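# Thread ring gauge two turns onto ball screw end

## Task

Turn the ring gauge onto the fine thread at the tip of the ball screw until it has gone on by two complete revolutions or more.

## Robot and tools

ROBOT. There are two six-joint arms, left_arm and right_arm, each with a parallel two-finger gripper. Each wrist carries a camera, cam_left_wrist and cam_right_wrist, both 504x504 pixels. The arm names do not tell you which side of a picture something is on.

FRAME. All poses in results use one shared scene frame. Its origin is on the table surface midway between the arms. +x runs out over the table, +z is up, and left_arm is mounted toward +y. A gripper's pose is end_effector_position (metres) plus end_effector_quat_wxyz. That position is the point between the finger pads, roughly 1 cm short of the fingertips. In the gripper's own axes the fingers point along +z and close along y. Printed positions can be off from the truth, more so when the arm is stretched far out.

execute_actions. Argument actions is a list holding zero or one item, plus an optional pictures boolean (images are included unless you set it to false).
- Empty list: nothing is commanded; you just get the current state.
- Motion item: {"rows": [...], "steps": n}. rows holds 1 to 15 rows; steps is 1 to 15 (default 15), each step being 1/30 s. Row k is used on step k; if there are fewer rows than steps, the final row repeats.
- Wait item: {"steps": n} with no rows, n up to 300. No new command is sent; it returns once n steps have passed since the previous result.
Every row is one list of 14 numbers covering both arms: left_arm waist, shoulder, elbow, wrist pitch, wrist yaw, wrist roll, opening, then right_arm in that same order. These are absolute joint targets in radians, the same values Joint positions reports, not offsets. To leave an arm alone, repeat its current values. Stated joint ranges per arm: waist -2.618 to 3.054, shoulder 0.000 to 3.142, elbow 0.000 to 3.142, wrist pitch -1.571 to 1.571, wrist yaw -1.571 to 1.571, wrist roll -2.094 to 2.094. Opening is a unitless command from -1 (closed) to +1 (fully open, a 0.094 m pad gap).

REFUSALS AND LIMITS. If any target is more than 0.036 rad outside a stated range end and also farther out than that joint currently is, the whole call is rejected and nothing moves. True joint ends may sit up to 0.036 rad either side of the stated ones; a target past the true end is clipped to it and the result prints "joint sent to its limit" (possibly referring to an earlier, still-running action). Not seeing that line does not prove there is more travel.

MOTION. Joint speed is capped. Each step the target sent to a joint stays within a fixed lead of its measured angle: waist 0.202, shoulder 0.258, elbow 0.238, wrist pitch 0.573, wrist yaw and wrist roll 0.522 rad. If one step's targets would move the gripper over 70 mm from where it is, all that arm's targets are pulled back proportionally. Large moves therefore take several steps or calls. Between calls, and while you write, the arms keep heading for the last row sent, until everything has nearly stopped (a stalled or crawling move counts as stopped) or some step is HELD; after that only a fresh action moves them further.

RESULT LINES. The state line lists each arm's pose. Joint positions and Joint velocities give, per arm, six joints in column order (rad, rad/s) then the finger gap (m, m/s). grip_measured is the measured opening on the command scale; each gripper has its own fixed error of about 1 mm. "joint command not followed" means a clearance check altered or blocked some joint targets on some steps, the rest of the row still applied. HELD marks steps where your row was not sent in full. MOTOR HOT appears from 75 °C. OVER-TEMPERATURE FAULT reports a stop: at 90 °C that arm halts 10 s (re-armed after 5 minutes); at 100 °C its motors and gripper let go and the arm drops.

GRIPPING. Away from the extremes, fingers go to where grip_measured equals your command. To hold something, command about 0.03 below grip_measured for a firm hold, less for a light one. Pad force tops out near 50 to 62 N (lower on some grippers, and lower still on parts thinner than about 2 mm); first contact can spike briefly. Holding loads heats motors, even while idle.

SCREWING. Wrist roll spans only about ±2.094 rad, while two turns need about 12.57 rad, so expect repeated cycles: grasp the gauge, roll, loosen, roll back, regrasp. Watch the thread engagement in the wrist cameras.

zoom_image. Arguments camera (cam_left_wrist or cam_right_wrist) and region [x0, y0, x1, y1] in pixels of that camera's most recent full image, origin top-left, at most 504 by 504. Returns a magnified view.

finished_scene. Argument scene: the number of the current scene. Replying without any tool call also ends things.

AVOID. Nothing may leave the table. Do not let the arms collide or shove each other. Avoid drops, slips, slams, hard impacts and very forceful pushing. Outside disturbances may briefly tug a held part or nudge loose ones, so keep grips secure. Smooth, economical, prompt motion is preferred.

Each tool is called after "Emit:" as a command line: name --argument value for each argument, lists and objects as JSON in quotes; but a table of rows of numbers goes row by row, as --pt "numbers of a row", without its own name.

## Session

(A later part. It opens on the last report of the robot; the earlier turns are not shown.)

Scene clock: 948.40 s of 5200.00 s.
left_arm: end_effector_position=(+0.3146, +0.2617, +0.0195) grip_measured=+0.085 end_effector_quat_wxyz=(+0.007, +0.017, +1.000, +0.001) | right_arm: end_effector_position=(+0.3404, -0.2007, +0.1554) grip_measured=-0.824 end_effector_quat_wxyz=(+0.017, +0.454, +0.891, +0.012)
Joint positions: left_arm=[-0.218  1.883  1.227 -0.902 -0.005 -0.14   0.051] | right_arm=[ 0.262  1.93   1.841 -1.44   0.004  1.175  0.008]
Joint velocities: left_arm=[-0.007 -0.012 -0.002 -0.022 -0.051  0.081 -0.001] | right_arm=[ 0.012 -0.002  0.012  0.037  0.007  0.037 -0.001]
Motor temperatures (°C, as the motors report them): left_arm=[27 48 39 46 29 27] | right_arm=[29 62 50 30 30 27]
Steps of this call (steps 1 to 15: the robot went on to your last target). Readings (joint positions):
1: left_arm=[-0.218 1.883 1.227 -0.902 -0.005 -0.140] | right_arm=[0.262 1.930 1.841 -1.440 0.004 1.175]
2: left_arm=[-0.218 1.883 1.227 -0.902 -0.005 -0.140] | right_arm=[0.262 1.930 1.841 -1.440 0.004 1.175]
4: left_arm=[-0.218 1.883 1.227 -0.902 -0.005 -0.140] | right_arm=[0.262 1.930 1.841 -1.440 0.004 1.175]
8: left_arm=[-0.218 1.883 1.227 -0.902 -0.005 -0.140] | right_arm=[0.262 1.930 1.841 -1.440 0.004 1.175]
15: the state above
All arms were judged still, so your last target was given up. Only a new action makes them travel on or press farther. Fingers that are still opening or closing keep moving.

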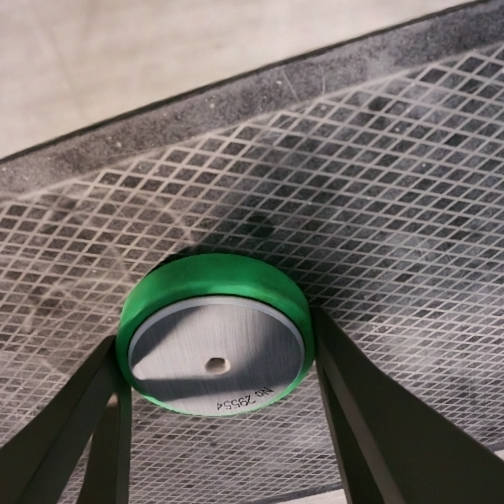

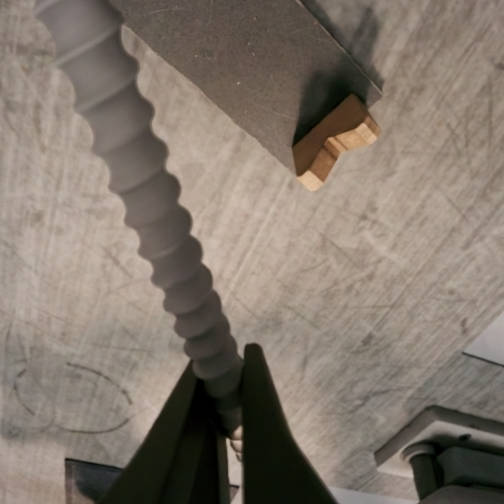

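Emit:
execute_actions --actions '[{"rows":[[-0.22,1.87,1.26,-0.92,0.0,-0.13,0.05,0.26,1.915,1.865,-1.445,0.005,1.165,-0.86],[-0.22,1.87,1.30,-0.95,0.0,-0.13,0.05,0.26,1.915,1.865,-1.445,0.005,1.165,-0.86],[-0.22,1.87,1.36,-1.0,0.0,-0.13,0.05,0.26,1.915,1.865,-1.445,0.005,1.165,-0.86],[-0.22,1.87,1.45,-1.08,0.0,-0.2,0.05,0.26,1.915,1.865,-1.445,0.005,1.165,-0.86],[-0.22,1.87,1.55,-1.1,0.0,-0.4,0.05,0.26,1.915,1.865,-1.445,0.005,1.165,-0.86],[-0.25,1.87,1.65,-1.0,0.0,-0.7,0.05,0.26,1.915,1.865,-1.445,0.005,1.165,-0.86],[-0.3,1.86,1.65,-0.7,0.0,-1.7,0.05,0.26,1.915,1.865,-1.445,0.005,1.165,-0.86]],"steps":15}]' --pictures false

Emit:
execute_actions --actions '[{"rows":[[-0.3,1.86,1.6,-0.5,0.0,-1.7,0.05,0.26,1.915,1.865,-1.445,0.005,1.165,-0.86],[-0.3,1.86,1.6,-0.5,0.0,-1.7,0.05,0.26,1.915,1.865,-1.445,0.005,1.165,-0.86],[-0.3,1.86,1.6,-0.5,0.0,-1.7,0.05,0.26,1.915,1.865,-1.445,0.005,1.165,-0.86],[-0.3,1.86,1.55,-0.3,0.0,-1.7,0.05,0.26,1.915,1.865,-1.445,0.005,1.165,-0.86],[-0.3,1.86,1.45,-0.1,0.0,-1.7,0.05,0.26,1.915,1.865,-1.445,0.005,1.165,-0.86],[-0.3,1.86,1.35,0.1,0.0,-1.7,0.05,0.26,1.915,1.865,-1.445,0.005,1.165,-0.86],[-0.3,1.86,1.25,0.3,0.0,-1.7,0.05,0.26,1.915,1.865,-1.445,0.005,1.165,-0.86],[-0.3,1.86,1.15,0.5,0.0,-1.7,0.05,0.26,1.915,1.865,-1.445,0.005,1.165,-0.86],[-0.3,1.86,1.1,0.6,0.0,-1.7,0.05,0.26,1.915,1.865,-1.445,0.005,1.165,-0.86]],"steps":15}]' --pictures false

Emit:
execute_actions --actions '[{"rows":[[-0.32,1.87,1.0,0.7,0.005,-1.7,0.05,0.26,1.915,1.865,-1.445,0.005,1.165,-0.86],[-0.35,1.87,0.95,0.8,0.005,-1.7,0.05,0.26,1.915,1.865,-1.445,0.005,1.165,-0.86],[-0.4,1.875,0.9,0.9,0.005,-1.7,0.05,0.26,1.915,1.865,-1.445,0.005,1.165,-0.86],[-0.45,1.88,0.84,1.0,0.005,-1.7,0.05,0.26,1.915,1.865,-1.445,0.005,1.165,-0.86],[-0.5,1.885,0.78,1.1,0.005,-1.7,0.05,0.26,1.915,1.865,-1.445,0.005,1.165,-0.86],[-0.55,1.89,0.72,1.2,0.005,-1.7,0.05,0.26,1.915,1.865,-1.445,0.005,1.165,-0.86],[-0.6,1.895,0.67,1.3,0.005,-1.7,0.05,0.26,1.915,1.865,-1.445,0.005,1.165,-0.86],[-0.65,1.90,0.64,1.356,0.005,-1.7,0.05,0.26,1.915,1.865,-1.445,0.005,1.165,-0.86],[-0.7,1.902,0.619,1.356,0.005,-1.7,0.05,0.26,1.915,1.865,-1.445,0.005,1.165,-0.86]],"steps":15}]' --pictures false

Emit:
execute_actions --actions '[{"steps":20}]'

Scene clock: 969.23 s of 5200.00 s.
left_arm: end_effector_position=(+0.4488, +0.1980, +0.1428) grip_measured=+0.085 end_effector_quat_wxyz=(+0.213, -0.327, +0.909, -0.145) | right_arm: end_effector_position=(+0.3404, -0.2007, +0.1554) grip_measured=-0.824 end_effector_quat_wxyz=(+0.017, +0.454, +0.891, +0.012)
Joint positions: left_arm=[-0.299  1.895  1.613 -0.768 -0.001 -0.945  0.051] | right_arm=[ 0.262  1.93   1.841 -1.44   0.004  1.175  0.008]
Joint velocities: left_arm=[-0.139 -0.081  0.183  0.608  0.095 -2.747  0.   ] | right_arm=[-0.022 -0.007 -0.002 -0.007  0.007  0.066 -0.   ]
Motor temperatures (°C, as the motors report them): left_arm=[27 48 39 44 29 27] | right_arm=[29 62 50 30 30 27]
Steps of this call (steps 1 to 90: nothing new was sent; then 17.33 s passed at rest; steps 91 to 105: all 15 steps of this action). Readings (joint positions):
91: left_arm=[-0.218 1.883 1.227 -0.903 -0.005 -0.140] | right_arm=[0.262 1.930 1.841 -1.440 0.004 1.175]
92: left_arm=[-0.218 1.884 1.233 -0.910 -0.005 -0.140] | right_arm=[0.262 1.930 1.841 -1.440 0.004 1.175]
94: left_arm=[-0.218 1.892 1.287 -0.973 -0.005 -0.148] | right_arm=[0.262 1.930 1.841 -1.440 0.004 1.175]
98: left_arm=[-0.231 1.898 1.466 -0.976 -0.007 -0.359] | right_arm=[0.262 1.930 1.841 -1.440 0.004 1.175]
105: the state above

Scene clock: 969.73 s of 5200.00 s.
left_arm: end_effector_position=(+0.4990, +0.1821, +0.1021) grip_measured=+0.086 end_effector_quat_wxyz=(+0.286, -0.558, +0.661, -0.413) | right_arm: end_effector_position=(+0.3404, -0.2007, +0.1554) grip_measured=-0.824 end_effector_quat_wxyz=(+0.017, +0.454, +0.891, +0.012)
Joint positions: left_arm=[-0.302  1.91   1.071  0.32   0.003 -1.664  0.051] | right_arm=[ 0.262  1.93   1.841 -1.44   0.004  1.175  0.008]
Joint velocities: left_arm=[-0.022  0.022  0.002  0.667 -0.081 -0.198 -0.001] | right_arm=[ 0.017 -0.012 -0.012  0.022 -0.022 -0.007  0.   ]
Motor temperatures (°C, as the motors report them): left_arm=[27 48 39 44 29 27] | right_arm=[29 62 50 30 30 27]
Steps of this call (steps 1 to 15: all 15 steps of this action). Readings (joint positions):
1: left_arm=[-0.302 1.890 1.612 -0.733 0.001 -1.045] | right_arm=[0.262 1.930 1.841 -1.440 0.004 1.175]
2: left_arm=[-0.303 1.889 1.612 -0.693 0.003 -1.145] | right_arm=[0.262 1.930 1.841 -1.440 0.004 1.175]
4: left_arm=[-0.302 1.887 1.600 -0.602 0.003 -1.334] | right_arm=[0.262 1.930 1.841 -1.440 0.004 1.175]
8: left_arm=[-0.302 1.861 1.359 -0.140 0.003 -1.547] | right_arm=[0.262 1.930 1.841 -1.440 0.004 1.175]
15: the state above

Scene clock: 970.23 s of 5200.00 s.
left_arm: end_effector_position=(+0.3515, +0.0100, +0.1168) grip_measured=+0.086 end_effector_quat_wxyz=(+0.234, -0.351, +0.660, -0.621) | right_arm: end_effector_position=(+0.3404, -0.2007, +0.1554) grip_measured=-0.824 end_effector_quat_wxyz=(+0.017, +0.454, +0.891, +0.012)
Joint positions: left_arm=[-0.731  1.919  0.614  1.186  0.035 -1.695  0.051] | right_arm=[ 0.262  1.93   1.841 -1.44   0.004  1.175  0.008]
Joint velocities: left_arm=[ 0.183 -0.012 -0.002  0.74   0.007  0.007  0.   ] | right_arm=[-0.002  0.007 -0.002 -0.022  0.007  0.022  0.   ]
Motor temperatures (°C, as the motors report them): left_arm=[27 48 39 45 29 27] | right_arm=[29 62 50 30 30 27]
Steps of this call (steps 1 to 15: all 15 steps of this action). Readings (joint positions):
1: left_arm=[-0.303 1.911 1.056 0.375 0.003 -1.670] | right_arm=[0.262 1.930 1.841 -1.440 0.004 1.175]
2: left_arm=[-0.308 1.906 1.029 0.455 0.001 -1.675] | right_arm=[0.262 1.930 1.841 -1.440 0.004 1.175]
4: left_arm=[-0.342 1.899 0.951 0.633 -0.014 -1.682] | right_arm=[0.262 1.930 1.841 -1.440 0.004 1.175]
8: left_arm=[-0.519 1.900 0.757 0.924 -0.018 -1.688] | right_arm=[0.262 1.930 1.841 -1.440 0.004 1.175]
15: the state above

Scene clock: 970.90 s of 5200.00 s.
left_arm: end_effector_position=(+0.3641, +0.0227, +0.1436) grip_measured=+0.086 end_effector_quat_wxyz=(+0.266, -0.349, +0.619, -0.651) | right_arm: end_effector_position=(+0.3404, -0.2007, +0.1554) grip_measured=-0.824 end_effector_quat_wxyz=(+0.017, +0.454, +0.891, +0.012)
Joint positions: left_arm=[-0.702  1.919  0.614  1.295  0.011 -1.696  0.051] | right_arm=[ 0.262  1.93   1.841 -1.44   0.004  1.175  0.008]
Joint velocities: left_arm=[-0.002  0.007 -0.012 -0.066 -0.022  0.066 -0.001] | right_arm=[-0.002 -0.046 -0.017 -0.007 -0.066 -0.051  0.001]
Motor temperatures (°C, as the motors report them): left_arm=[27 48 39 45 29 27] | right_arm=[29 62 50 30 30 27]
Steps of this call (steps 1 to 20: the robot went on to your last target). Readings (joint positions):
1: left_arm=[-0.724 1.919 0.614 1.211 0.032 -1.695] | right_arm=[0.262 1.930 1.841 -1.440 0.004 1.175]
2: left_arm=[-0.717 1.919 0.614 1.233 0.028 -1.695] | right_arm=[0.262 1.930 1.841 -1.440 0.004 1.175]
4: left_arm=[-0.706 1.919 0.614 1.260 0.019 -1.695] | right_arm=[0.262 1.930 1.841 -1.440 0.004 1.175]
8: left_arm=[-0.702 1.919 0.614 1.284 0.012 -1.696] | right_arm=[0.262 1.930 1.841 -1.440 0.004 1.175]
20: the state above

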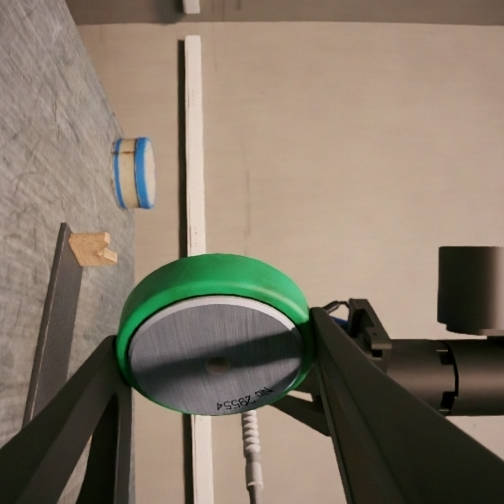

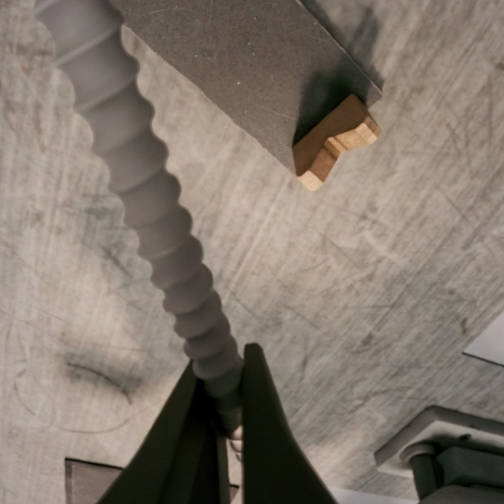

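Emit:
execute_actions --actions '[{"rows":[[-0.72,1.885,0.65,1.356,0.005,-1.7,0.05,0.26,1.915,1.865,-1.445,0.005,1.165,-0.86],[-0.74,1.868,0.672,1.356,0.005,-1.7,0.05,0.26,1.915,1.865,-1.445,0.005,1.165,-0.86],[-0.76,1.868,0.672,1.356,0.005,-1.7,0.05,0.26,1.915,1.865,-1.445,0.005,1.165,-0.86],[-0.78,1.868,0.672,1.356,0.005,-1.7,0.05,0.26,1.915,1.865,-1.445,0.005,1.165,-0.86],[-0.80,1.868,0.672,1.356,0.005,-1.7,0.05,0.26,1.915,1.865,-1.445,0.005,1.165,-0.86],[-0.82,1.868,0.672,1.356,0.005,-1.7,0.05,0.26,1.915,1.865,-1.445,0.005,1.165,-0.86],[-0.84,1.868,0.672,1.356,0.005,-1.7,0.05,0.26,1.915,1.865,-1.445,0.005,1.165,-0.86],[-0.86,1.868,0.672,1.356,0.005,-1.7,0.05,0.26,1.915,1.865,-1.445,0.005,1.165,-0.86],[-0.88,1.868,0.672,1.356,0.005,-1.7,0.05,0.26,1.915,1.865,-1.445,0.005,1.165,-0.86],[-0.90,1.868,0.672,1.356,0.005,-1.7,0.05,0.26,1.915,1.865,-1.445,0.005,1.165,-0.86]],"steps":15}]' --pictures false

Emit:
execute_actions --actions '[{"steps":15}]'

Scene clock: 978.23 s of 5200.00 s.
left_arm: end_effector_position=(+0.2980, -0.0516, +0.1597) grip_measured=+0.086 end_effector_quat_wxyz=(+0.201, -0.277, +0.639, -0.689) | right_arm: end_effector_position=(+0.3404, -0.2007, +0.1554) grip_measured=-0.824 end_effector_quat_wxyz=(+0.017, +0.454, +0.891, +0.012)
Joint positions: left_arm=[-0.907  1.903  0.634  1.301  0.014 -1.696  0.051] | right_arm=[ 0.262  1.93   1.841 -1.44   0.004  1.175  0.008]
Joint velocities: left_arm=[-0.007 -0.032  0.012  0.007 -0.081  0.125  0.001] | right_arm=[ 0.002  0.012  0.007 -0.037 -0.022 -0.022  0.   ]
Motor temperatures (°C, as the motors report them): left_arm=[27 48 39 47 29 27] | right_arm=[29 62 50 30 30 27]
Steps of this call (steps 1 to 15: the robot went on to your last target; steps 16 to 90: nothing new was sent; then 3.83 s passed at rest; steps 91 to 105: all 15 steps of this action). Readings (joint positions):
91: left_arm=[-0.704 1.919 0.614 1.295 0.010 -1.696] | right_arm=[0.262 1.930 1.841 -1.440 0.004 1.175]
92: left_arm=[-0.708 1.918 0.616 1.294 0.007 -1.696] | right_arm=[0.262 1.930 1.841 -1.440 0.004 1.175]
94: left_arm=[-0.730 1.914 0.622 1.294 -0.000 -1.696] | right_arm=[0.262 1.930 1.841 -1.440 0.004 1.175]
98: left_arm=[-0.817 1.905 0.633 1.298 -0.001 -1.696] | right_arm=[0.262 1.930 1.841 -1.440 0.004 1.175]
105: the state above

Scene clock: 978.73 s of 5200.00 s.
left_arm: end_effector_position=(+0.2990, -0.0507, +0.1597) grip_measured=+0.086 end_effector_quat_wxyz=(+0.202, -0.278, +0.638, -0.689) | right_arm: end_effector_position=(+0.3404, -0.2007, +0.1554) grip_measured=-0.824 end_effector_quat_wxyz=(+0.017, +0.454, +0.891, +0.012)
Joint positions: left_arm=[-0.906  1.903  0.634  1.301  0.011 -1.696  0.051] | right_arm=[ 0.262  1.93   1.841 -1.44   0.004  1.175  0.008]
Joint velocities: left_arm=[-0.017  0.007  0.007 -0.022  0.037  0.11  -0.   ] | right_arm=[ 0.002 -0.002  0.007 -0.007  0.037 -0.022  0.   ]
Motor temperatures (°C, as the motors report them): left_arm=[27 48 39 48 29 27] | right_arm=[29 62 50 30 30 27]
Steps of this call (steps 1 to 15: the robot went on to your last target). Readings (joint positions):
1: left_arm=[-0.906 1.903 0.634 1.301 0.013 -1.696] | right_arm=[0.262 1.930 1.841 -1.440 0.004 1.175]
2: left_arm=[-0.906 1.903 0.634 1.301 0.012 -1.696] | right_arm=[0.262 1.930 1.841 -1.440 0.004 1.175]
4: left_arm=[-0.906 1.903 0.634 1.301 0.012 -1.696] | right_arm=[0.262 1.930 1.841 -1.440 0.004 1.175]
8: left_arm=[-0.906 1.903 0.634 1.301 0.011 -1.696] | right_arm=[0.262 1.930 1.841 -1.440 0.004 1.175]
15: the state above
All arms were judged still, so your last target was given up. Only a new action makes them travel on or press farther. Fingers that are still opening or closing keep moving.

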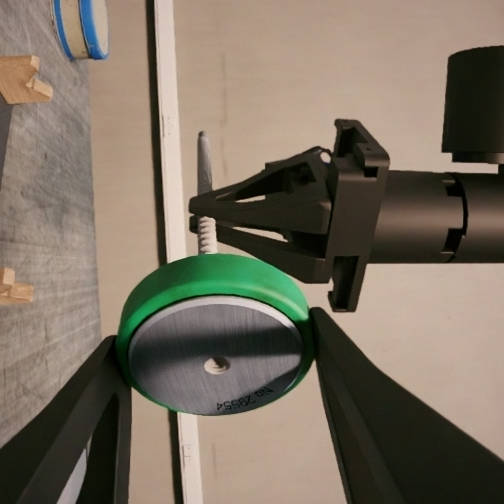

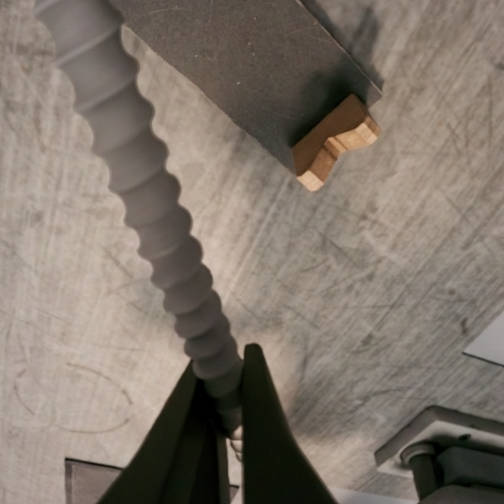

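Emit:
execute_actions --actions '[{"rows":[[-0.915,1.868,0.672,1.356,0.0,-1.7,0.05,0.27,1.915,1.865,-1.445,0.005,1.175,-0.86],[-0.93,1.868,0.672,1.356,0.0,-1.7,0.05,0.275,1.915,1.865,-1.445,0.005,1.18,-0.86],[-0.945,1.868,0.672,1.356,0.0,-1.7,0.05,0.28,1.915,1.865,-1.445,0.005,1.185,-0.86],[-0.955,1.868,0.672,1.356,0.0,-1.7,0.05,0.285,1.915,1.865,-1.445,0.005,1.19,-0.86],[-0.965,1.868,0.672,1.356,0.0,-1.7,0.05,0.29,1.915,1.865,-1.445,0.005,1.195,-0.86],[-0.972,1.868,0.672,1.356,0.0,-1.7,0.05,0.295,1.915,1.865,-1.445,0.005,1.2,-0.86],[-0.977,1.868,0.672,1.356,0.0,-1.7,0.05,0.30,1.915,1.865,-1.445,0.005,1.205,-0.86],[-0.98,1.868,0.672,1.356,0.0,-1.7,0.05,0.30,1.915,1.865,-1.445,0.005,1.205,-0.86]],"steps":15}]'

Emit:
zoom_image --camera "cam_left_wrist" --region '[170, 50, 250, 250]'

Scene clock: 985.20 s of 5200.00 s.
left_arm: end_effector_position=(+0.2719, -0.0722, +0.1597) grip_measured=+0.086 end_effector_quat_wxyz=(+0.180, -0.257, +0.647, -0.695) | right_arm: end_effector_position=(+0.3374, -0.1887, +0.1554) grip_measured=-0.825 end_effector_quat_wxyz=(+0.016, +0.448, +0.894, +0.013)
Joint positions: left_arm=[-0.98   1.903  0.634  1.301  0.003 -1.696  0.051] | right_arm=[ 0.295  1.93   1.841 -1.44   0.002  1.194  0.008]
Joint velocities: left_arm=[-0.007  0.007 -0.002  0.051  0.022 -0.066  0.   ] | right_arm=[-0.007  0.002 -0.002 -0.037  0.007 -0.007 -0.   ]
Motor temperatures (°C, as the motors report them): left_arm=[27 49 40 49 29 27] | right_arm=[29 62 50 30 30 27]
Steps of this call (steps 1 to 90: nothing new was sent; then 2.97 s passed at rest; steps 91 to 105: all 15 steps of this action). Readings (joint positions):
91: left_arm=[-0.906 1.903 0.634 1.301 0.011 -1.696] | right_arm=[0.262 1.930 1.841 -1.440 0.004 1.175]
92: left_arm=[-0.908 1.903 0.634 1.301 0.008 -1.696] | right_arm=[0.262 1.930 1.841 -1.440 0.004 1.175]
94: left_arm=[-0.921 1.903 0.634 1.301 0.001 -1.696] | right_arm=[0.265 1.930 1.841 -1.440 0.004 1.176]
98: left_arm=[-0.966 1.903 0.634 1.301 0.001 -1.696] | right_arm=[0.283 1.930 1.841 -1.440 0.004 1.186]
105: the state above

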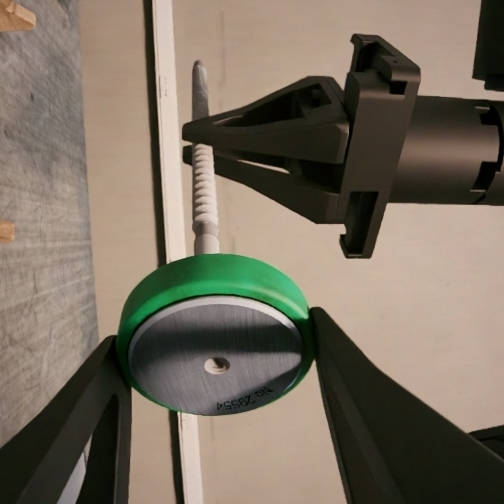

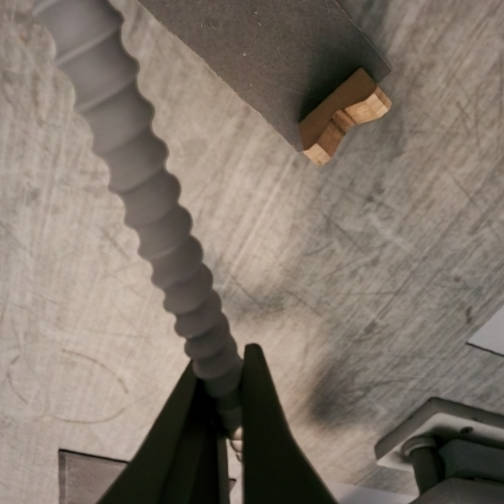

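Region (170, 50, 250, 250) of cam_left_wrist's 504x504 image, scaled by 2.520, with more detail than that image has; it fills the left 202 columns of this view, and the rest is white.

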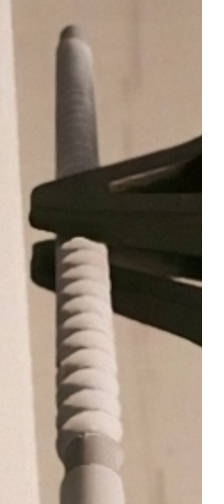

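Emit:
execute_actions --actions '[{"rows":[[-0.98,1.868,0.65,1.356,0.003,-1.7,0.05,0.30,1.915,1.865,-1.445,0.012,1.21,-0.86],[-0.98,1.868,0.64,1.356,0.003,-1.7,0.05,0.30,1.915,1.865,-1.445,0.018,1.212,-0.86],[-0.98,1.868,0.63,1.356,0.003,-1.7,0.05,0.30,1.915,1.865,-1.445,0.02,1.212,-0.86],[-0.98,1.868,0.625,1.356,0.003,-1.7,0.05,0.30,1.915,1.865,-1.445,0.02,1.212,-0.86],[-0.98,1.868,0.621,1.356,0.003,-1.7,0.05,0.30,1.915,1.865,-1.445,0.02,1.212,-0.86]],"steps":15}]'

Emit:
zoom_image --camera "cam_left_wrist" --region '[170, 50, 250, 250]'

Scene clock: 991.80 s of 5200.00 s.
left_arm: end_effector_position=(+0.2719, -0.0722, +0.1597) grip_measured=+0.086 end_effector_quat_wxyz=(+0.180, -0.257, +0.647, -0.695) | right_arm: end_effector_position=(+0.3375, -0.1891, +0.1554) grip_measured=-0.824 end_effector_quat_wxyz=(+0.017, +0.452, +0.892, +0.012)
Joint positions: left_arm=[-0.98   1.903  0.634  1.301  0.003 -1.696  0.051] | right_arm=[ 0.295  1.93   1.841 -1.44   0.004  1.202  0.008]
Joint velocities: left_arm=[-0.012 -0.017  0.002  0.081 -0.007 -0.022 -0.001] | right_arm=[-0.012 -0.002  0.007 -0.007 -0.081 -0.007 -0.   ]
Motor temperatures (°C, as the motors report them): left_arm=[27 50 40 50 29 27] | right_arm=[29 62 50 30 30 27]
Steps of this call (steps 1 to 15: the robot went on to your last target; steps 16 to 90: nothing new was sent; then 3.10 s passed at rest; steps 91 to 105: all 15 steps of this action). Readings (joint positions):
91: left_arm=[-0.980 1.903 0.634 1.301 0.003 -1.696] | right_arm=[0.295 1.930 1.841 -1.440 0.002 1.197]
92: left_arm=[-0.980 1.903 0.634 1.301 0.003 -1.696] | right_arm=[0.295 1.930 1.841 -1.440 0.002 1.198]
94: left_arm=[-0.980 1.903 0.634 1.301 0.003 -1.696] | right_arm=[0.295 1.930 1.841 -1.440 0.003 1.200]
98: left_arm=[-0.980 1.903 0.634 1.301 0.003 -1.696] | right_arm=[0.295 1.930 1.841 -1.440 0.004 1.202]
105: the state above

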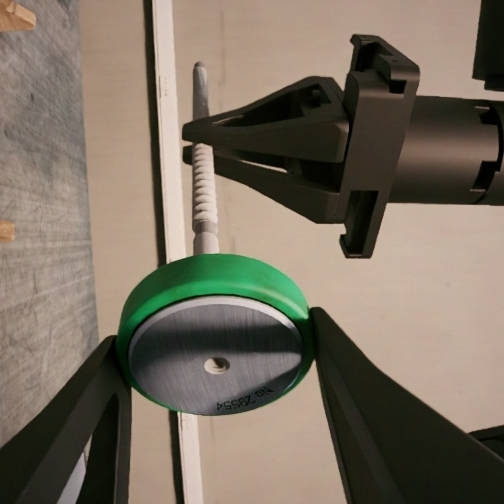

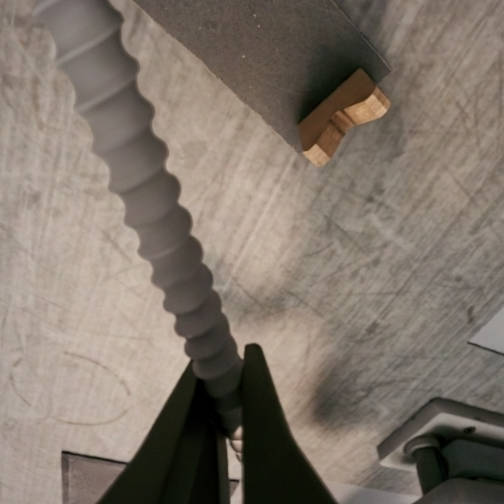

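Region (170, 50, 250, 250) of cam_left_wrist's 504x504 image, scaled by 2.520, with more detail than that image has; it fills the left 202 columns of this view, and the rest is white.

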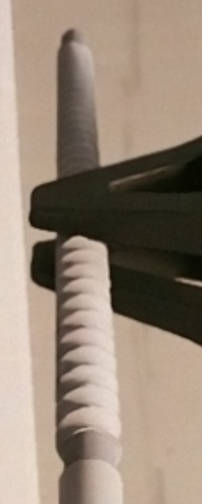

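Emit:
execute_actions --actions '[{"rows":[[-0.98,1.89,0.63,1.356,0.003,-1.7,0.05,0.30,1.915,1.865,-1.445,0.02,1.212,-0.86],[-0.98,1.90,0.63,1.356,0.003,-1.7,0.05,0.30,1.915,1.865,-1.445,0.02,1.212,-0.86],[-0.98,1.904,0.63,1.356,0.003,-1.7,0.05,0.30,1.915,1.865,-1.445,0.02,1.212,-0.86],[-0.98,1.907,0.63,1.356,0.003,-1.7,0.05,0.30,1.915,1.865,-1.445,0.02,1.212,-0.86]],"steps":15}]'

Emit:
zoom_image --camera "cam_left_wrist" --region '[170, 50, 250, 250]'

Scene clock: 996.00 s of 5200.00 s.
left_arm: end_effector_position=(+0.2719, -0.0722, +0.1597) grip_measured=+0.086 end_effector_quat_wxyz=(+0.180, -0.257, +0.647, -0.695) | right_arm: end_effector_position=(+0.3375, -0.1892, +0.1554) grip_measured=-0.824 end_effector_quat_wxyz=(+0.017, +0.452, +0.892, +0.012)
Joint positions: left_arm=[-0.98   1.903  0.634  1.301  0.003 -1.696  0.051] | right_arm=[ 0.295  1.93   1.841 -1.44   0.005  1.203  0.008]
Joint velocities: left_arm=[ 0.012 -0.002  0.007  0.11   0.007 -0.007 -0.001] | right_arm=[ 0.007 -0.012  0.012 -0.007 -0.022 -0.051  0.   ]
Motor temperatures (°C, as the motors report them): left_arm=[27 50 39 51 29 27] | right_arm=[29 62 50 30 30 27]
Steps of this call (steps 1 to 15: the robot went on to your last target; steps 16 to 90: nothing new was sent; then 0.70 s passed at rest; steps 91 to 105: all 15 steps of this action). Readings (joint positions):
91: left_arm=[-0.980 1.903 0.634 1.301 0.003 -1.696] | right_arm=[0.295 1.930 1.841 -1.440 0.005 1.203]
92: left_arm=[-0.980 1.903 0.634 1.301 0.003 -1.696] | right_arm=[0.295 1.930 1.841 -1.440 0.005 1.203]
94: left_arm=[-0.980 1.903 0.634 1.301 0.003 -1.696] | right_arm=[0.295 1.930 1.841 -1.440 0.005 1.203]
98: left_arm=[-0.980 1.903 0.634 1.301 0.003 -1.696] | right_arm=[0.295 1.930 1.841 -1.440 0.005 1.203]
105: the state above

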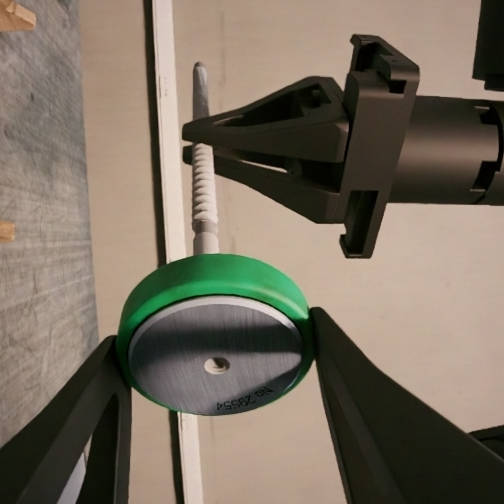

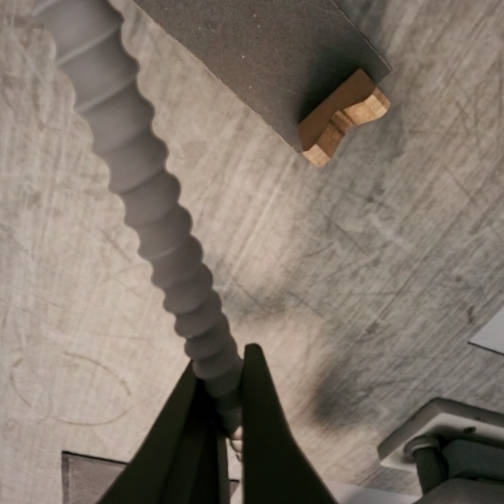

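Region (170, 50, 250, 250) of cam_left_wrist's 504x504 image, scaled by 2.520, with more detail than that image has; it fills the left 202 columns of this view, and the rest is white.

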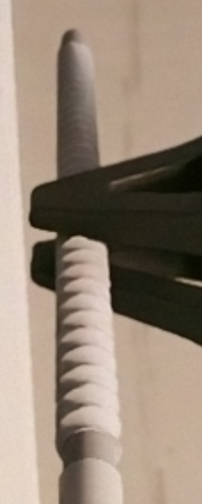

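Emit:
execute_actions --actions '[{"rows":[[-0.98,1.911,0.63,1.356,0.003,-1.7,0.05,0.30,1.915,1.865,-1.445,0.02,1.212,-0.86],[-0.98,1.914,0.63,1.356,0.003,-1.7,0.05,0.30,1.915,1.865,-1.445,0.02,1.212,-0.86],[-0.98,1.916,0.63,1.356,0.003,-1.7,0.05,0.30,1.915,1.865,-1.445,0.02,1.212,-0.86]],"steps":12}]'

Emit:
zoom_image --camera "cam_left_wrist" --region '[170, 50, 250, 250]'

Scene clock: 999.13 s of 5200.00 s.
left_arm: end_effector_position=(+0.2723, -0.0727, +0.1531) grip_measured=+0.086 end_effector_quat_wxyz=(+0.178, -0.259, +0.651, -0.691) | right_arm: end_effector_position=(+0.3375, -0.1892, +0.1554) grip_measured=-0.824 end_effector_quat_wxyz=(+0.017, +0.452, +0.892, +0.012)
Joint positions: left_arm=[-0.98   1.919  0.634  1.304  0.003 -1.696  0.051] | right_arm=[ 0.295  1.93   1.841 -1.44   0.005  1.203  0.008]
Joint velocities: left_arm=[-0.022  0.007  0.002 -0.037  0.051 -0.022 -0.001] | right_arm=[-0.012 -0.017  0.012 -0.007  0.095 -0.081  0.001]
Motor temperatures (°C, as the motors report them): left_arm=[27 49 39 51 29 27] | right_arm=[29 62 50 30 30 27]
Steps of this call (steps 1 to 15: the robot went on to your last target; steps 16 to 82: nothing new was sent; steps 83 to 94: all 12 steps of this action). Readings (joint positions):
83: left_arm=[-0.980 1.903 0.634 1.301 0.003 -1.696] | right_arm=[0.295 1.930 1.841 -1.440 0.005 1.203]
84: left_arm=[-0.980 1.905 0.634 1.302 0.003 -1.696] | right_arm=[0.295 1.930 1.841 -1.440 0.005 1.203]
86: left_arm=[-0.980 1.910 0.634 1.304 0.003 -1.696] | right_arm=[0.295 1.930 1.841 -1.440 0.005 1.203]
90: left_arm=[-0.980 1.919 0.634 1.304 0.003 -1.696] | right_arm=[0.295 1.930 1.841 -1.440 0.005 1.203]
94: the state above

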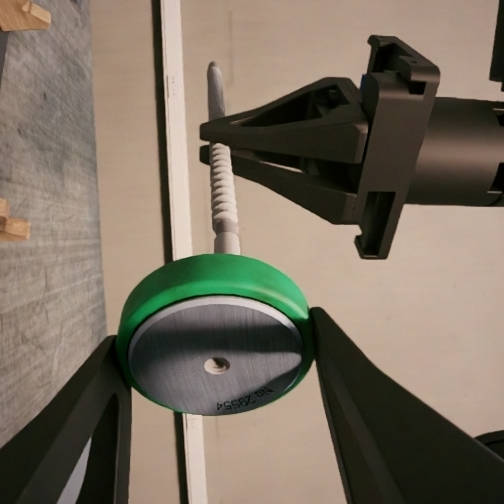

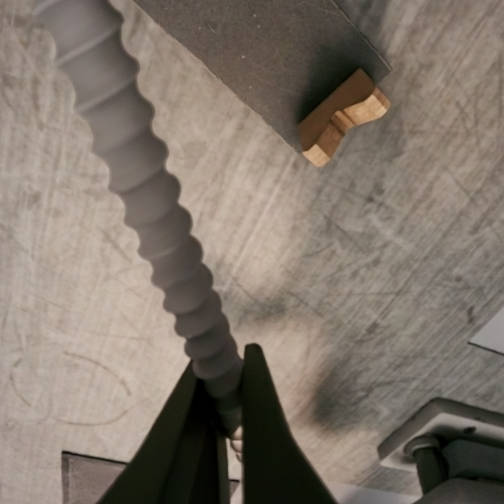

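Region (170, 50, 250, 250) of cam_left_wrist's 504x504 image, scaled by 2.520, with more detail than that image has; it fills the left 202 columns of this view, and the rest is white.

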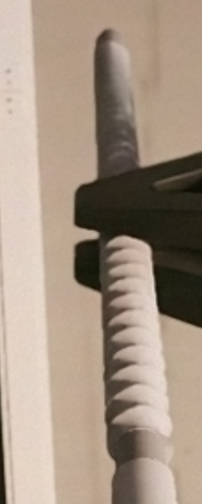

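Emit:
execute_actions --actions '[{"rows":[[-0.98,1.90,0.63,1.356,0.003,-1.7,0.05,0.30,1.915,1.865,-1.445,0.02,1.212,-0.86],[-0.98,1.89,0.63,1.356,0.003,-1.7,0.05,0.30,1.915,1.865,-1.445,0.02,1.212,-0.86],[-0.98,1.882,0.63,1.356,0.003,-1.7,0.05,0.30,1.915,1.865,-1.445,0.02,1.212,-0.86],[-0.98,1.877,0.63,1.356,0.003,-1.7,0.05,0.30,1.915,1.865,-1.445,0.02,1.212,-0.86],[-0.98,1.873,0.63,1.356,0.003,-1.7,0.05,0.30,1.915,1.865,-1.445,0.02,1.212,-0.86]],"steps":15}]'

Emit:
zoom_image --camera "cam_left_wrist" --region '[170, 50, 250, 250]'

Scene clock: 1003.43 s of 5200.00 s.
left_arm: end_effector_position=(+0.2723, -0.0727, +0.1531) grip_measured=+0.086 end_effector_quat_wxyz=(+0.178, -0.259, +0.651, -0.691) | right_arm: end_effector_position=(+0.3375, -0.1892, +0.1554) grip_measured=-0.824 end_effector_quat_wxyz=(+0.017, +0.452, +0.892, +0.012)
Joint positions: left_arm=[-0.98   1.919  0.634  1.304  0.003 -1.696  0.051] | right_arm=[ 0.295  1.93   1.841 -1.44   0.005  1.203  0.008]
Joint velocities: left_arm=[ 0.017 -0.022  0.012 -0.066 -0.022 -0.022 -0.001] | right_arm=[-0.007 -0.012 -0.022  0.037 -0.022 -0.095 -0.   ]
Motor temperatures (°C, as the motors report them): left_arm=[27 48 38 52 29 27] | right_arm=[29 62 50 30 30 27]
Steps of this call (steps 1 to 15: the robot went on to your last target; steps 16 to 90: nothing new was sent; then 0.80 s passed at rest; steps 91 to 105: all 15 steps of this action). Readings (joint positions):
91: left_arm=[-0.980 1.919 0.634 1.304 0.003 -1.696] | right_arm=[0.295 1.930 1.841 -1.440 0.005 1.203]
92: left_arm=[-0.980 1.919 0.634 1.304 0.003 -1.696] | right_arm=[0.295 1.930 1.841 -1.440 0.005 1.203]
94: left_arm=[-0.980 1.919 0.634 1.304 0.003 -1.696] | right_arm=[0.295 1.930 1.841 -1.440 0.005 1.203]
98: left_arm=[-0.980 1.919 0.634 1.304 0.003 -1.696] | right_arm=[0.295 1.930 1.841 -1.440 0.005 1.203]
105: the state above

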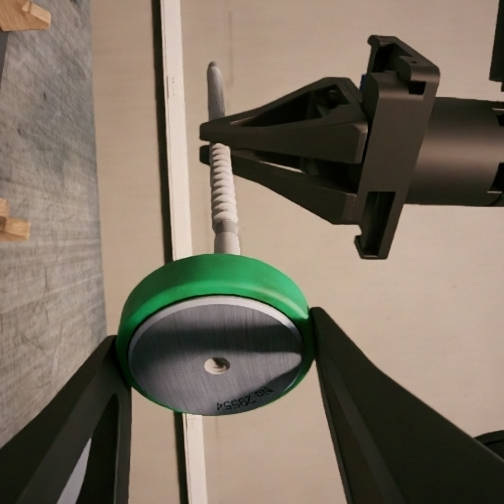

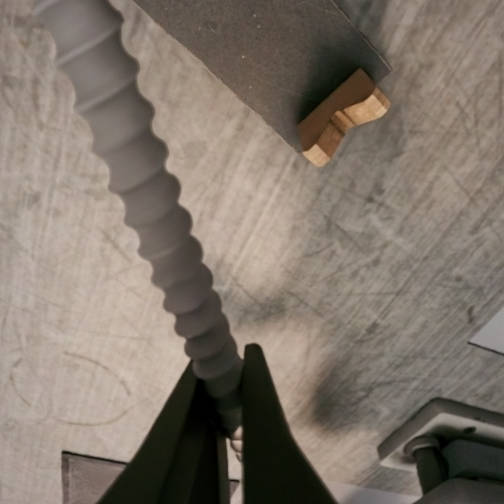

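Region (170, 50, 250, 250) of cam_left_wrist's 504x504 image, scaled by 2.520, with more detail than that image has; it fills the left 202 columns of this view, and the rest is white.

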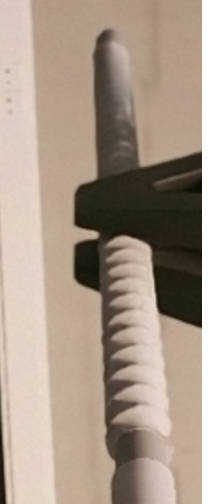

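Emit:
execute_actions --actions '[{"rows":[[-0.98,1.862,0.63,1.356,0.003,-1.7,0.05,0.30,1.915,1.865,-1.445,0.02,1.212,-0.86],[-0.98,1.862,0.63,1.356,0.003,-1.7,0.05,0.30,1.915,1.865,-1.445,0.02,1.212,-0.86],[-0.98,1.862,0.63,1.356,0.003,-1.7,0.05,0.30,1.915,1.865,-1.445,0.02,1.212,-0.86],[-0.98,1.873,0.63,1.356,0.003,-1.7,0.05,0.30,1.915,1.865,-1.445,0.02,1.212,-0.86]],"steps":12}]' --pictures false

Scene clock: 1009.83 s of 5200.00 s.
left_arm: end_effector_position=(+0.2719, -0.0722, +0.1601) grip_measured=+0.086 end_effector_quat_wxyz=(+0.180, -0.257, +0.646, -0.696) | right_arm: end_effector_position=(+0.3375, -0.1892, +0.1554) grip_measured=-0.824 end_effector_quat_wxyz=(+0.017, +0.452, +0.892, +0.012)
Joint positions: left_arm=[-0.98   1.905  0.634  1.305  0.003 -1.697  0.051] | right_arm=[ 0.295  1.93   1.841 -1.44   0.005  1.203  0.008]
Joint velocities: left_arm=[-0.007 -0.002 -0.012 -0.081  0.051  0.022  0.   ] | right_arm=[ 0.002  0.012 -0.002  0.037  0.051  0.037 -0.   ]
Motor temperatures (°C, as the motors report them): left_arm=[27 50 38 52 29 27] | right_arm=[29 62 50 30 30 27]
Steps of this call (steps 1 to 15: the robot went on to your last target; steps 16 to 90: nothing new was sent; then 3.00 s passed at rest; steps 91 to 102: all 12 steps of this action). Readings (joint positions):
91: left_arm=[-0.980 1.917 0.634 1.302 0.003 -1.696] | right_arm=[0.295 1.930 1.841 -1.440 0.005 1.203]
92: left_arm=[-0.980 1.914 0.634 1.301 0.003 -1.697] | right_arm=[0.295 1.930 1.841 -1.440 0.005 1.203]
94: left_arm=[-0.980 1.906 0.634 1.302 0.003 -1.697] | right_arm=[0.295 1.930 1.841 -1.440 0.005 1.203]
98: left_arm=[-0.980 1.905 0.634 1.305 0.003 -1.697] | right_arm=[0.295 1.930 1.841 -1.440 0.005 1.203]
102: the state above

Emit:
execute_actions --actions '[{"rows":[[-0.98,1.873,0.63,1.35,0.003,-1.7,0.05,0.30,1.915,1.865,-1.445,0.02,1.212,-0.86],[-0.98,1.873,0.63,1.345,0.003,-1.7,0.05,0.30,1.915,1.865,-1.445,0.02,1.212,-0.86],[-0.98,1.873,0.63,1.34,0.003,-1.7,0.05,0.30,1.915,1.865,-1.445,0.02,1.212,-0.86],[-0.98,1.873,0.63,1.335,0.003,-1.7,0.05,0.30,1.915,1.865,-1.445,0.02,1.212,-0.86]],"steps":12}]'

Emit:
zoom_image --camera "cam_left_wrist" --region '[170, 50, 250, 250]'

Scene clock: 1018.10 s of 5200.00 s.
left_arm: end_effector_position=(+0.2720, -0.0723, +0.1577) grip_measured=+0.086 end_effector_quat_wxyz=(+0.179, -0.258, +0.649, -0.693) | right_arm: end_effector_position=(+0.3375, -0.1892, +0.1554) grip_measured=-0.824 end_effector_quat_wxyz=(+0.017, +0.452, +0.892, +0.012)
Joint positions: left_arm=[-0.98   1.905  0.634  1.296  0.003 -1.697  0.051] | right_arm=[ 0.295  1.93   1.841 -1.44   0.005  1.203  0.008]
Joint velocities: left_arm=[ 0.007 -0.002  0.017 -0.125 -0.022  0.022 -0.001] | right_arm=[-0.002  0.012 -0.017  0.022  0.007  0.037  0.   ]
Motor temperatures (°C, as the motors report them): left_arm=[27 50 38 52 29 27] | right_arm=[29 62 50 30 30 27]
Steps of this call (steps 1 to 15: the robot went on to your last target; steps 16 to 90: nothing new was sent; then 4.87 s passed at rest; steps 91 to 102: all 12 steps of this action). Readings (joint positions):
91: left_arm=[-0.980 1.905 0.634 1.305 0.003 -1.697] | right_arm=[0.295 1.930 1.841 -1.440 0.005 1.203]
92: left_arm=[-0.980 1.905 0.634 1.305 0.003 -1.697] | right_arm=[0.295 1.930 1.841 -1.440 0.005 1.203]
94: left_arm=[-0.980 1.905 0.634 1.304 0.003 -1.697] | right_arm=[0.295 1.930 1.841 -1.440 0.005 1.203]
98: left_arm=[-0.980 1.905 0.634 1.298 0.003 -1.697] | right_arm=[0.295 1.930 1.841 -1.440 0.005 1.203]
102: the state above

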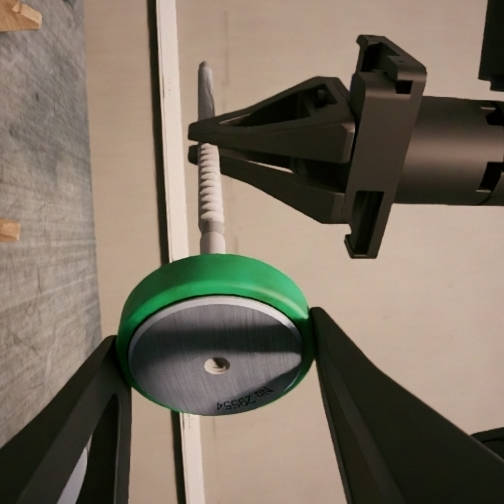

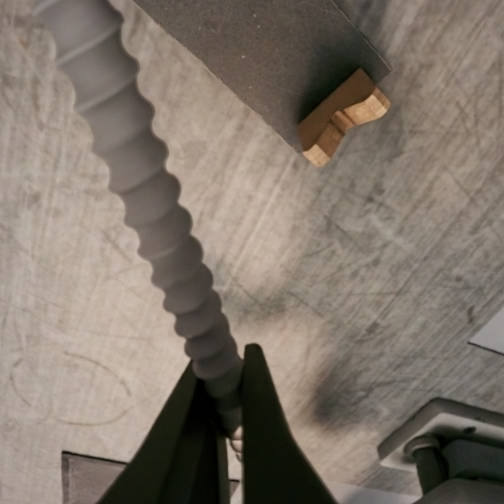

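Region (170, 50, 250, 250) of cam_left_wrist's 504x504 image, scaled by 2.520, with more detail than that image has; it fills the left 202 columns of this view, and the rest is white.

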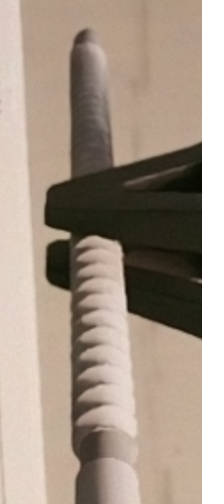

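Emit:
execute_actions --actions '[{"rows":[[-0.97,1.875,0.64,1.342,0.003,-1.7,0.05,0.30,1.915,1.865,-1.445,0.01,1.205,-0.86],[-0.97,1.875,0.64,1.342,0.003,-1.7,0.05,0.30,1.915,1.865,-1.445,0.01,1.205,-0.86],[-0.97,1.875,0.64,1.342,0.003,-1.7,0.05,0.30,1.915,1.865,-1.445,0.01,1.205,-0.86],[-0.97,1.875,0.64,1.342,0.003,-1.7,0.05,0.30,1.915,1.865,-1.445,0.01,1.205,-0.86],[-0.97,1.875,0.64,1.342,0.003,-1.7,0.05,0.303,1.915,1.865,-1.445,0.01,1.208,-0.86],[-0.97,1.875,0.64,1.342,0.003,-1.7,0.05,0.307,1.915,1.865,-1.445,0.01,1.212,-0.86],[-0.97,1.875,0.64,1.342,0.003,-1.7,0.05,0.311,1.915,1.865,-1.445,0.01,1.216,-0.86],[-0.97,1.875,0.64,1.342,0.003,-1.7,0.05,0.314,1.915,1.865,-1.445,0.01,1.219,-0.86],[-0.97,1.875,0.64,1.342,0.003,-1.7,0.05,0.317,1.915,1.865,-1.445,0.01,1.222,-0.86],[-0.97,1.875,0.64,1.342,0.003,-1.7,0.05,0.320,1.915,1.865,-1.445,0.01,1.225,-0.86],[-0.97,1.875,0.64,1.342,0.003,-1.7,0.05,0.323,1.915,1.865,-1.445,0.01,1.228,-0.86],[-0.97,1.875,0.64,1.342,0.003,-1.7,0.05,0.326,1.915,1.865,-1.445,0.01,1.231,-0.86],[-0.97,1.875,0.64,1.342,0.003,-1.7,0.05,0.329,1.915,1.865,-1.445,0.01,1.234,-0.86]],"steps":15}]'

Scene clock: 1023.57 s of 5200.00 s.
left_arm: end_effector_position=(+0.2732, -0.0714, +0.1570) grip_measured=+0.086 end_effector_quat_wxyz=(+0.180, -0.259, +0.650, -0.692) | right_arm: end_effector_position=(+0.3376, -0.1862, +0.1555) grip_measured=-0.824 end_effector_quat_wxyz=(+0.023, +0.453, +0.891, +0.009)
Joint positions: left_arm=[-0.977  1.905  0.634  1.293  0.003 -1.697  0.051] | right_arm=[ 0.309  1.93   1.841 -1.436  0.018  1.218  0.008]
Joint velocities: left_arm=[ 0.007 -0.022  0.022 -0.081  0.007 -0.051 -0.   ] | right_arm=[ 0.017 -0.007 -0.012 -0.037  0.007 -0.007 -0.001]
Motor temperatures (°C, as the motors report them): left_arm=[27 50 37 52 29 27] | right_arm=[29 62 50 30 30 27]
Steps of this call (steps 1 to 15: the robot went on to your last target; steps 16 to 90: nothing new was sent; then 1.97 s passed at rest; steps 91 to 105: all 15 steps of this action). Readings (joint positions):
91: left_arm=[-0.980 1.905 0.634 1.295 0.003 -1.697] | right_arm=[0.295 1.930 1.841 -1.440 0.005 1.203]
92: left_arm=[-0.980 1.905 0.634 1.295 0.003 -1.697] | right_arm=[0.295 1.930 1.841 -1.440 0.005 1.203]
94: left_arm=[-0.980 1.905 0.634 1.295 0.003 -1.697] | right_arm=[0.295 1.930 1.841 -1.440 0.005 1.203]
98: left_arm=[-0.980 1.905 0.634 1.295 0.003 -1.697] | right_arm=[0.297 1.930 1.841 -1.440 0.005 1.205]
105: the state above

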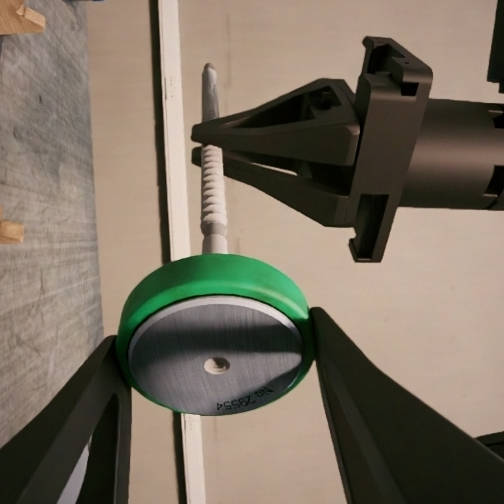

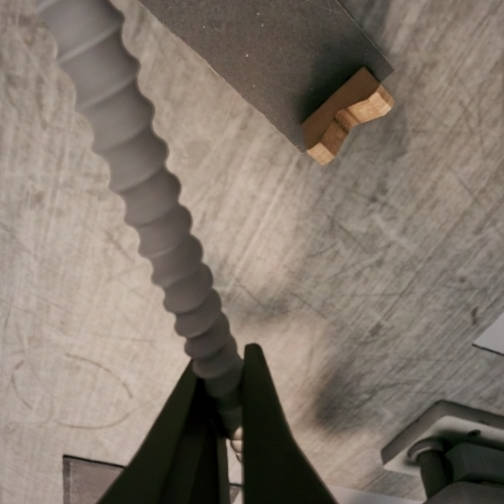

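Emit:
execute_actions --actions '[{"rows":[[-0.97,1.875,0.64,1.342,0.003,-1.7,0.05,0.305,1.915,1.865,-1.445,0.003,1.21,-0.86],[-0.97,1.875,0.64,1.342,0.003,-1.7,0.05,0.295,1.915,1.865,-1.445,0.003,1.20,-0.86],[-0.97,1.875,0.64,1.342,0.003,-1.7,0.05,0.286,1.915,1.865,-1.445,0.003,1.197,-0.86],[-0.97,1.875,0.64,1.342,0.003,-1.7,0.05,0.286,1.915,1.865,-1.445,0.003,1.195,-0.86],[-0.97,1.875,0.64,1.346,0.003,-1.7,0.05,0.286,1.915,1.865,-1.445,0.003,1.195,-0.86],[-0.97,1.875,0.64,1.35,0.003,-1.7,0.05,0.286,1.915,1.865,-1.445,0.003,1.195,-0.86],[-0.97,1.875,0.64,1.353,0.003,-1.7,0.05,0.286,1.915,1.865,-1.445,0.003,1.195,-0.86]],"steps":15}]'

Emit:
zoom_image --camera "cam_left_wrist" --region '[170, 50, 250, 250]'

Scene clock: 1030.17 s of 5200.00 s.
left_arm: end_effector_position=(+0.2735, -0.0712, +0.1568) grip_measured=+0.086 end_effector_quat_wxyz=(+0.180, -0.260, +0.650, -0.691) | right_arm: end_effector_position=(+0.3384, -0.1891, +0.1555) grip_measured=-0.824 end_effector_quat_wxyz=(+0.018, +0.454, +0.891, +0.014)
Joint positions: left_arm=[-0.976  1.905  0.634  1.292  0.003 -1.697  0.051] | right_arm=[ 0.294  1.93   1.841 -1.436  0.004  1.206  0.008]
Joint velocities: left_arm=[ 0.032  0.002  0.002  0.022 -0.022  0.081  0.001] | right_arm=[-0.012 -0.012  0.017 -0.007 -0.037  0.007 -0.001]
Motor temperatures (°C, as the motors report them): left_arm=[27 51 37 53 29 27] | right_arm=[29 62 50 30 30 27]
Steps of this call (steps 1 to 15: the robot went on to your last target; steps 16 to 90: nothing new was sent; then 3.10 s passed at rest; steps 91 to 105: all 15 steps of this action). Readings (joint positions):
91: left_arm=[-0.976 1.905 0.634 1.291 0.003 -1.697] | right_arm=[0.310 1.930 1.841 -1.436 0.021 1.222]
92: left_arm=[-0.976 1.905 0.634 1.291 0.003 -1.697] | right_arm=[0.309 1.930 1.841 -1.436 0.020 1.220]
94: left_arm=[-0.976 1.905 0.634 1.291 0.003 -1.697] | right_arm=[0.303 1.930 1.841 -1.436 0.014 1.215]
98: left_arm=[-0.976 1.905 0.634 1.292 0.003 -1.697] | right_arm=[0.294 1.930 1.841 -1.436 0.008 1.210]
105: the state above

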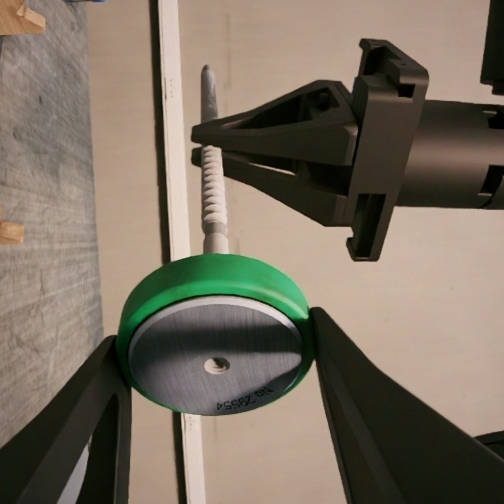

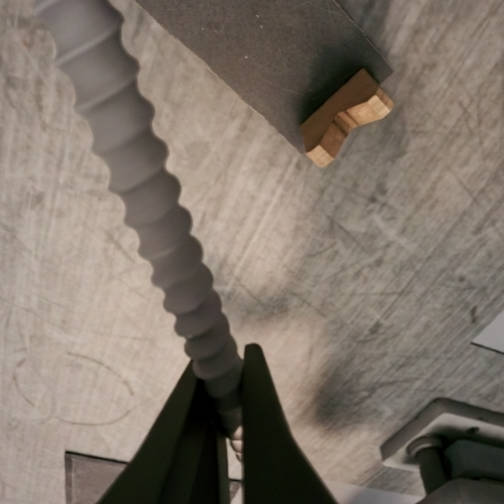

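Region (170, 50, 250, 250) of cam_left_wrist's 504x504 image, scaled by 2.520, with more detail than that image has; it fills the left 202 columns of this view, and the rest is white.

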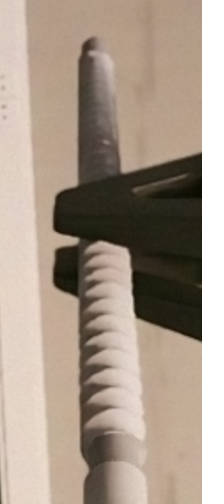

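Emit:
execute_actions --actions '[{"rows":[[-0.97,1.875,0.64,1.354,0.003,-1.7,0.05,0.286,1.915,1.865,-1.445,0.003,1.195,-0.86],[-0.97,1.875,0.64,1.355,0.003,-1.7,0.05,0.286,1.915,1.865,-1.445,0.003,1.195,-0.86]],"steps":12}]'

Emit:
zoom_image --camera "cam_left_wrist" --region '[170, 50, 250, 250]'

Scene clock: 1034.93 s of 5200.00 s.
left_arm: end_effector_position=(+0.2735, -0.0712, +0.1572) grip_measured=+0.086 end_effector_quat_wxyz=(+0.180, -0.260, +0.649, -0.692) | right_arm: end_effector_position=(+0.3384, -0.1889, +0.1555) grip_measured=-0.824 end_effector_quat_wxyz=(+0.018, +0.454, +0.891, +0.014)
Joint positions: left_arm=[-0.976  1.905  0.634  1.294  0.003 -1.697  0.051] | right_arm=[ 0.294  1.93   1.841 -1.436  0.003  1.205  0.008]
Joint velocities: left_arm=[-0.032  0.007  0.002 -0.037 -0.081  0.051 -0.001] | right_arm=[-0.022  0.002 -0.002 -0.066  0.022  0.066 -0.   ]
Motor temperatures (°C, as the motors report them): left_arm=[27 51 38 53 29 27] | right_arm=[29 62 50 30 30 27]
Steps of this call (steps 1 to 15: the robot went on to your last target; steps 16 to 90: nothing new was sent; then 1.37 s passed at rest; steps 91 to 102: all 12 steps of this action). Readings (joint positions):
91: left_arm=[-0.976 1.905 0.634 1.292 0.003 -1.697] | right_arm=[0.294 1.930 1.841 -1.436 0.003 1.205]
92: left_arm=[-0.976 1.905 0.634 1.292 0.003 -1.697] | right_arm=[0.294 1.930 1.841 -1.436 0.003 1.205]
94: left_arm=[-0.976 1.905 0.634 1.293 0.003 -1.697] | right_arm=[0.294 1.930 1.841 -1.436 0.003 1.205]
98: left_arm=[-0.976 1.905 0.634 1.294 0.003 -1.697] | right_arm=[0.294 1.930 1.841 -1.436 0.003 1.205]
102: the state above

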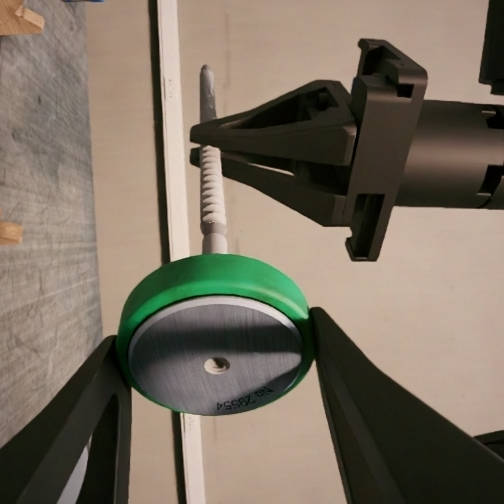

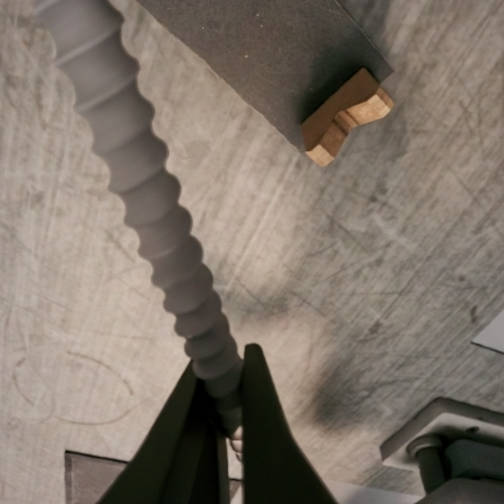

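Region (170, 50, 250, 250) of cam_left_wrist's 504x504 image, scaled by 2.520, with more detail than that image has; it fills the left 202 columns of this view, and the rest is white.

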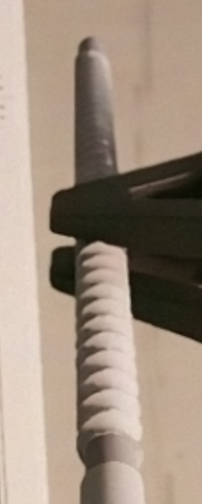

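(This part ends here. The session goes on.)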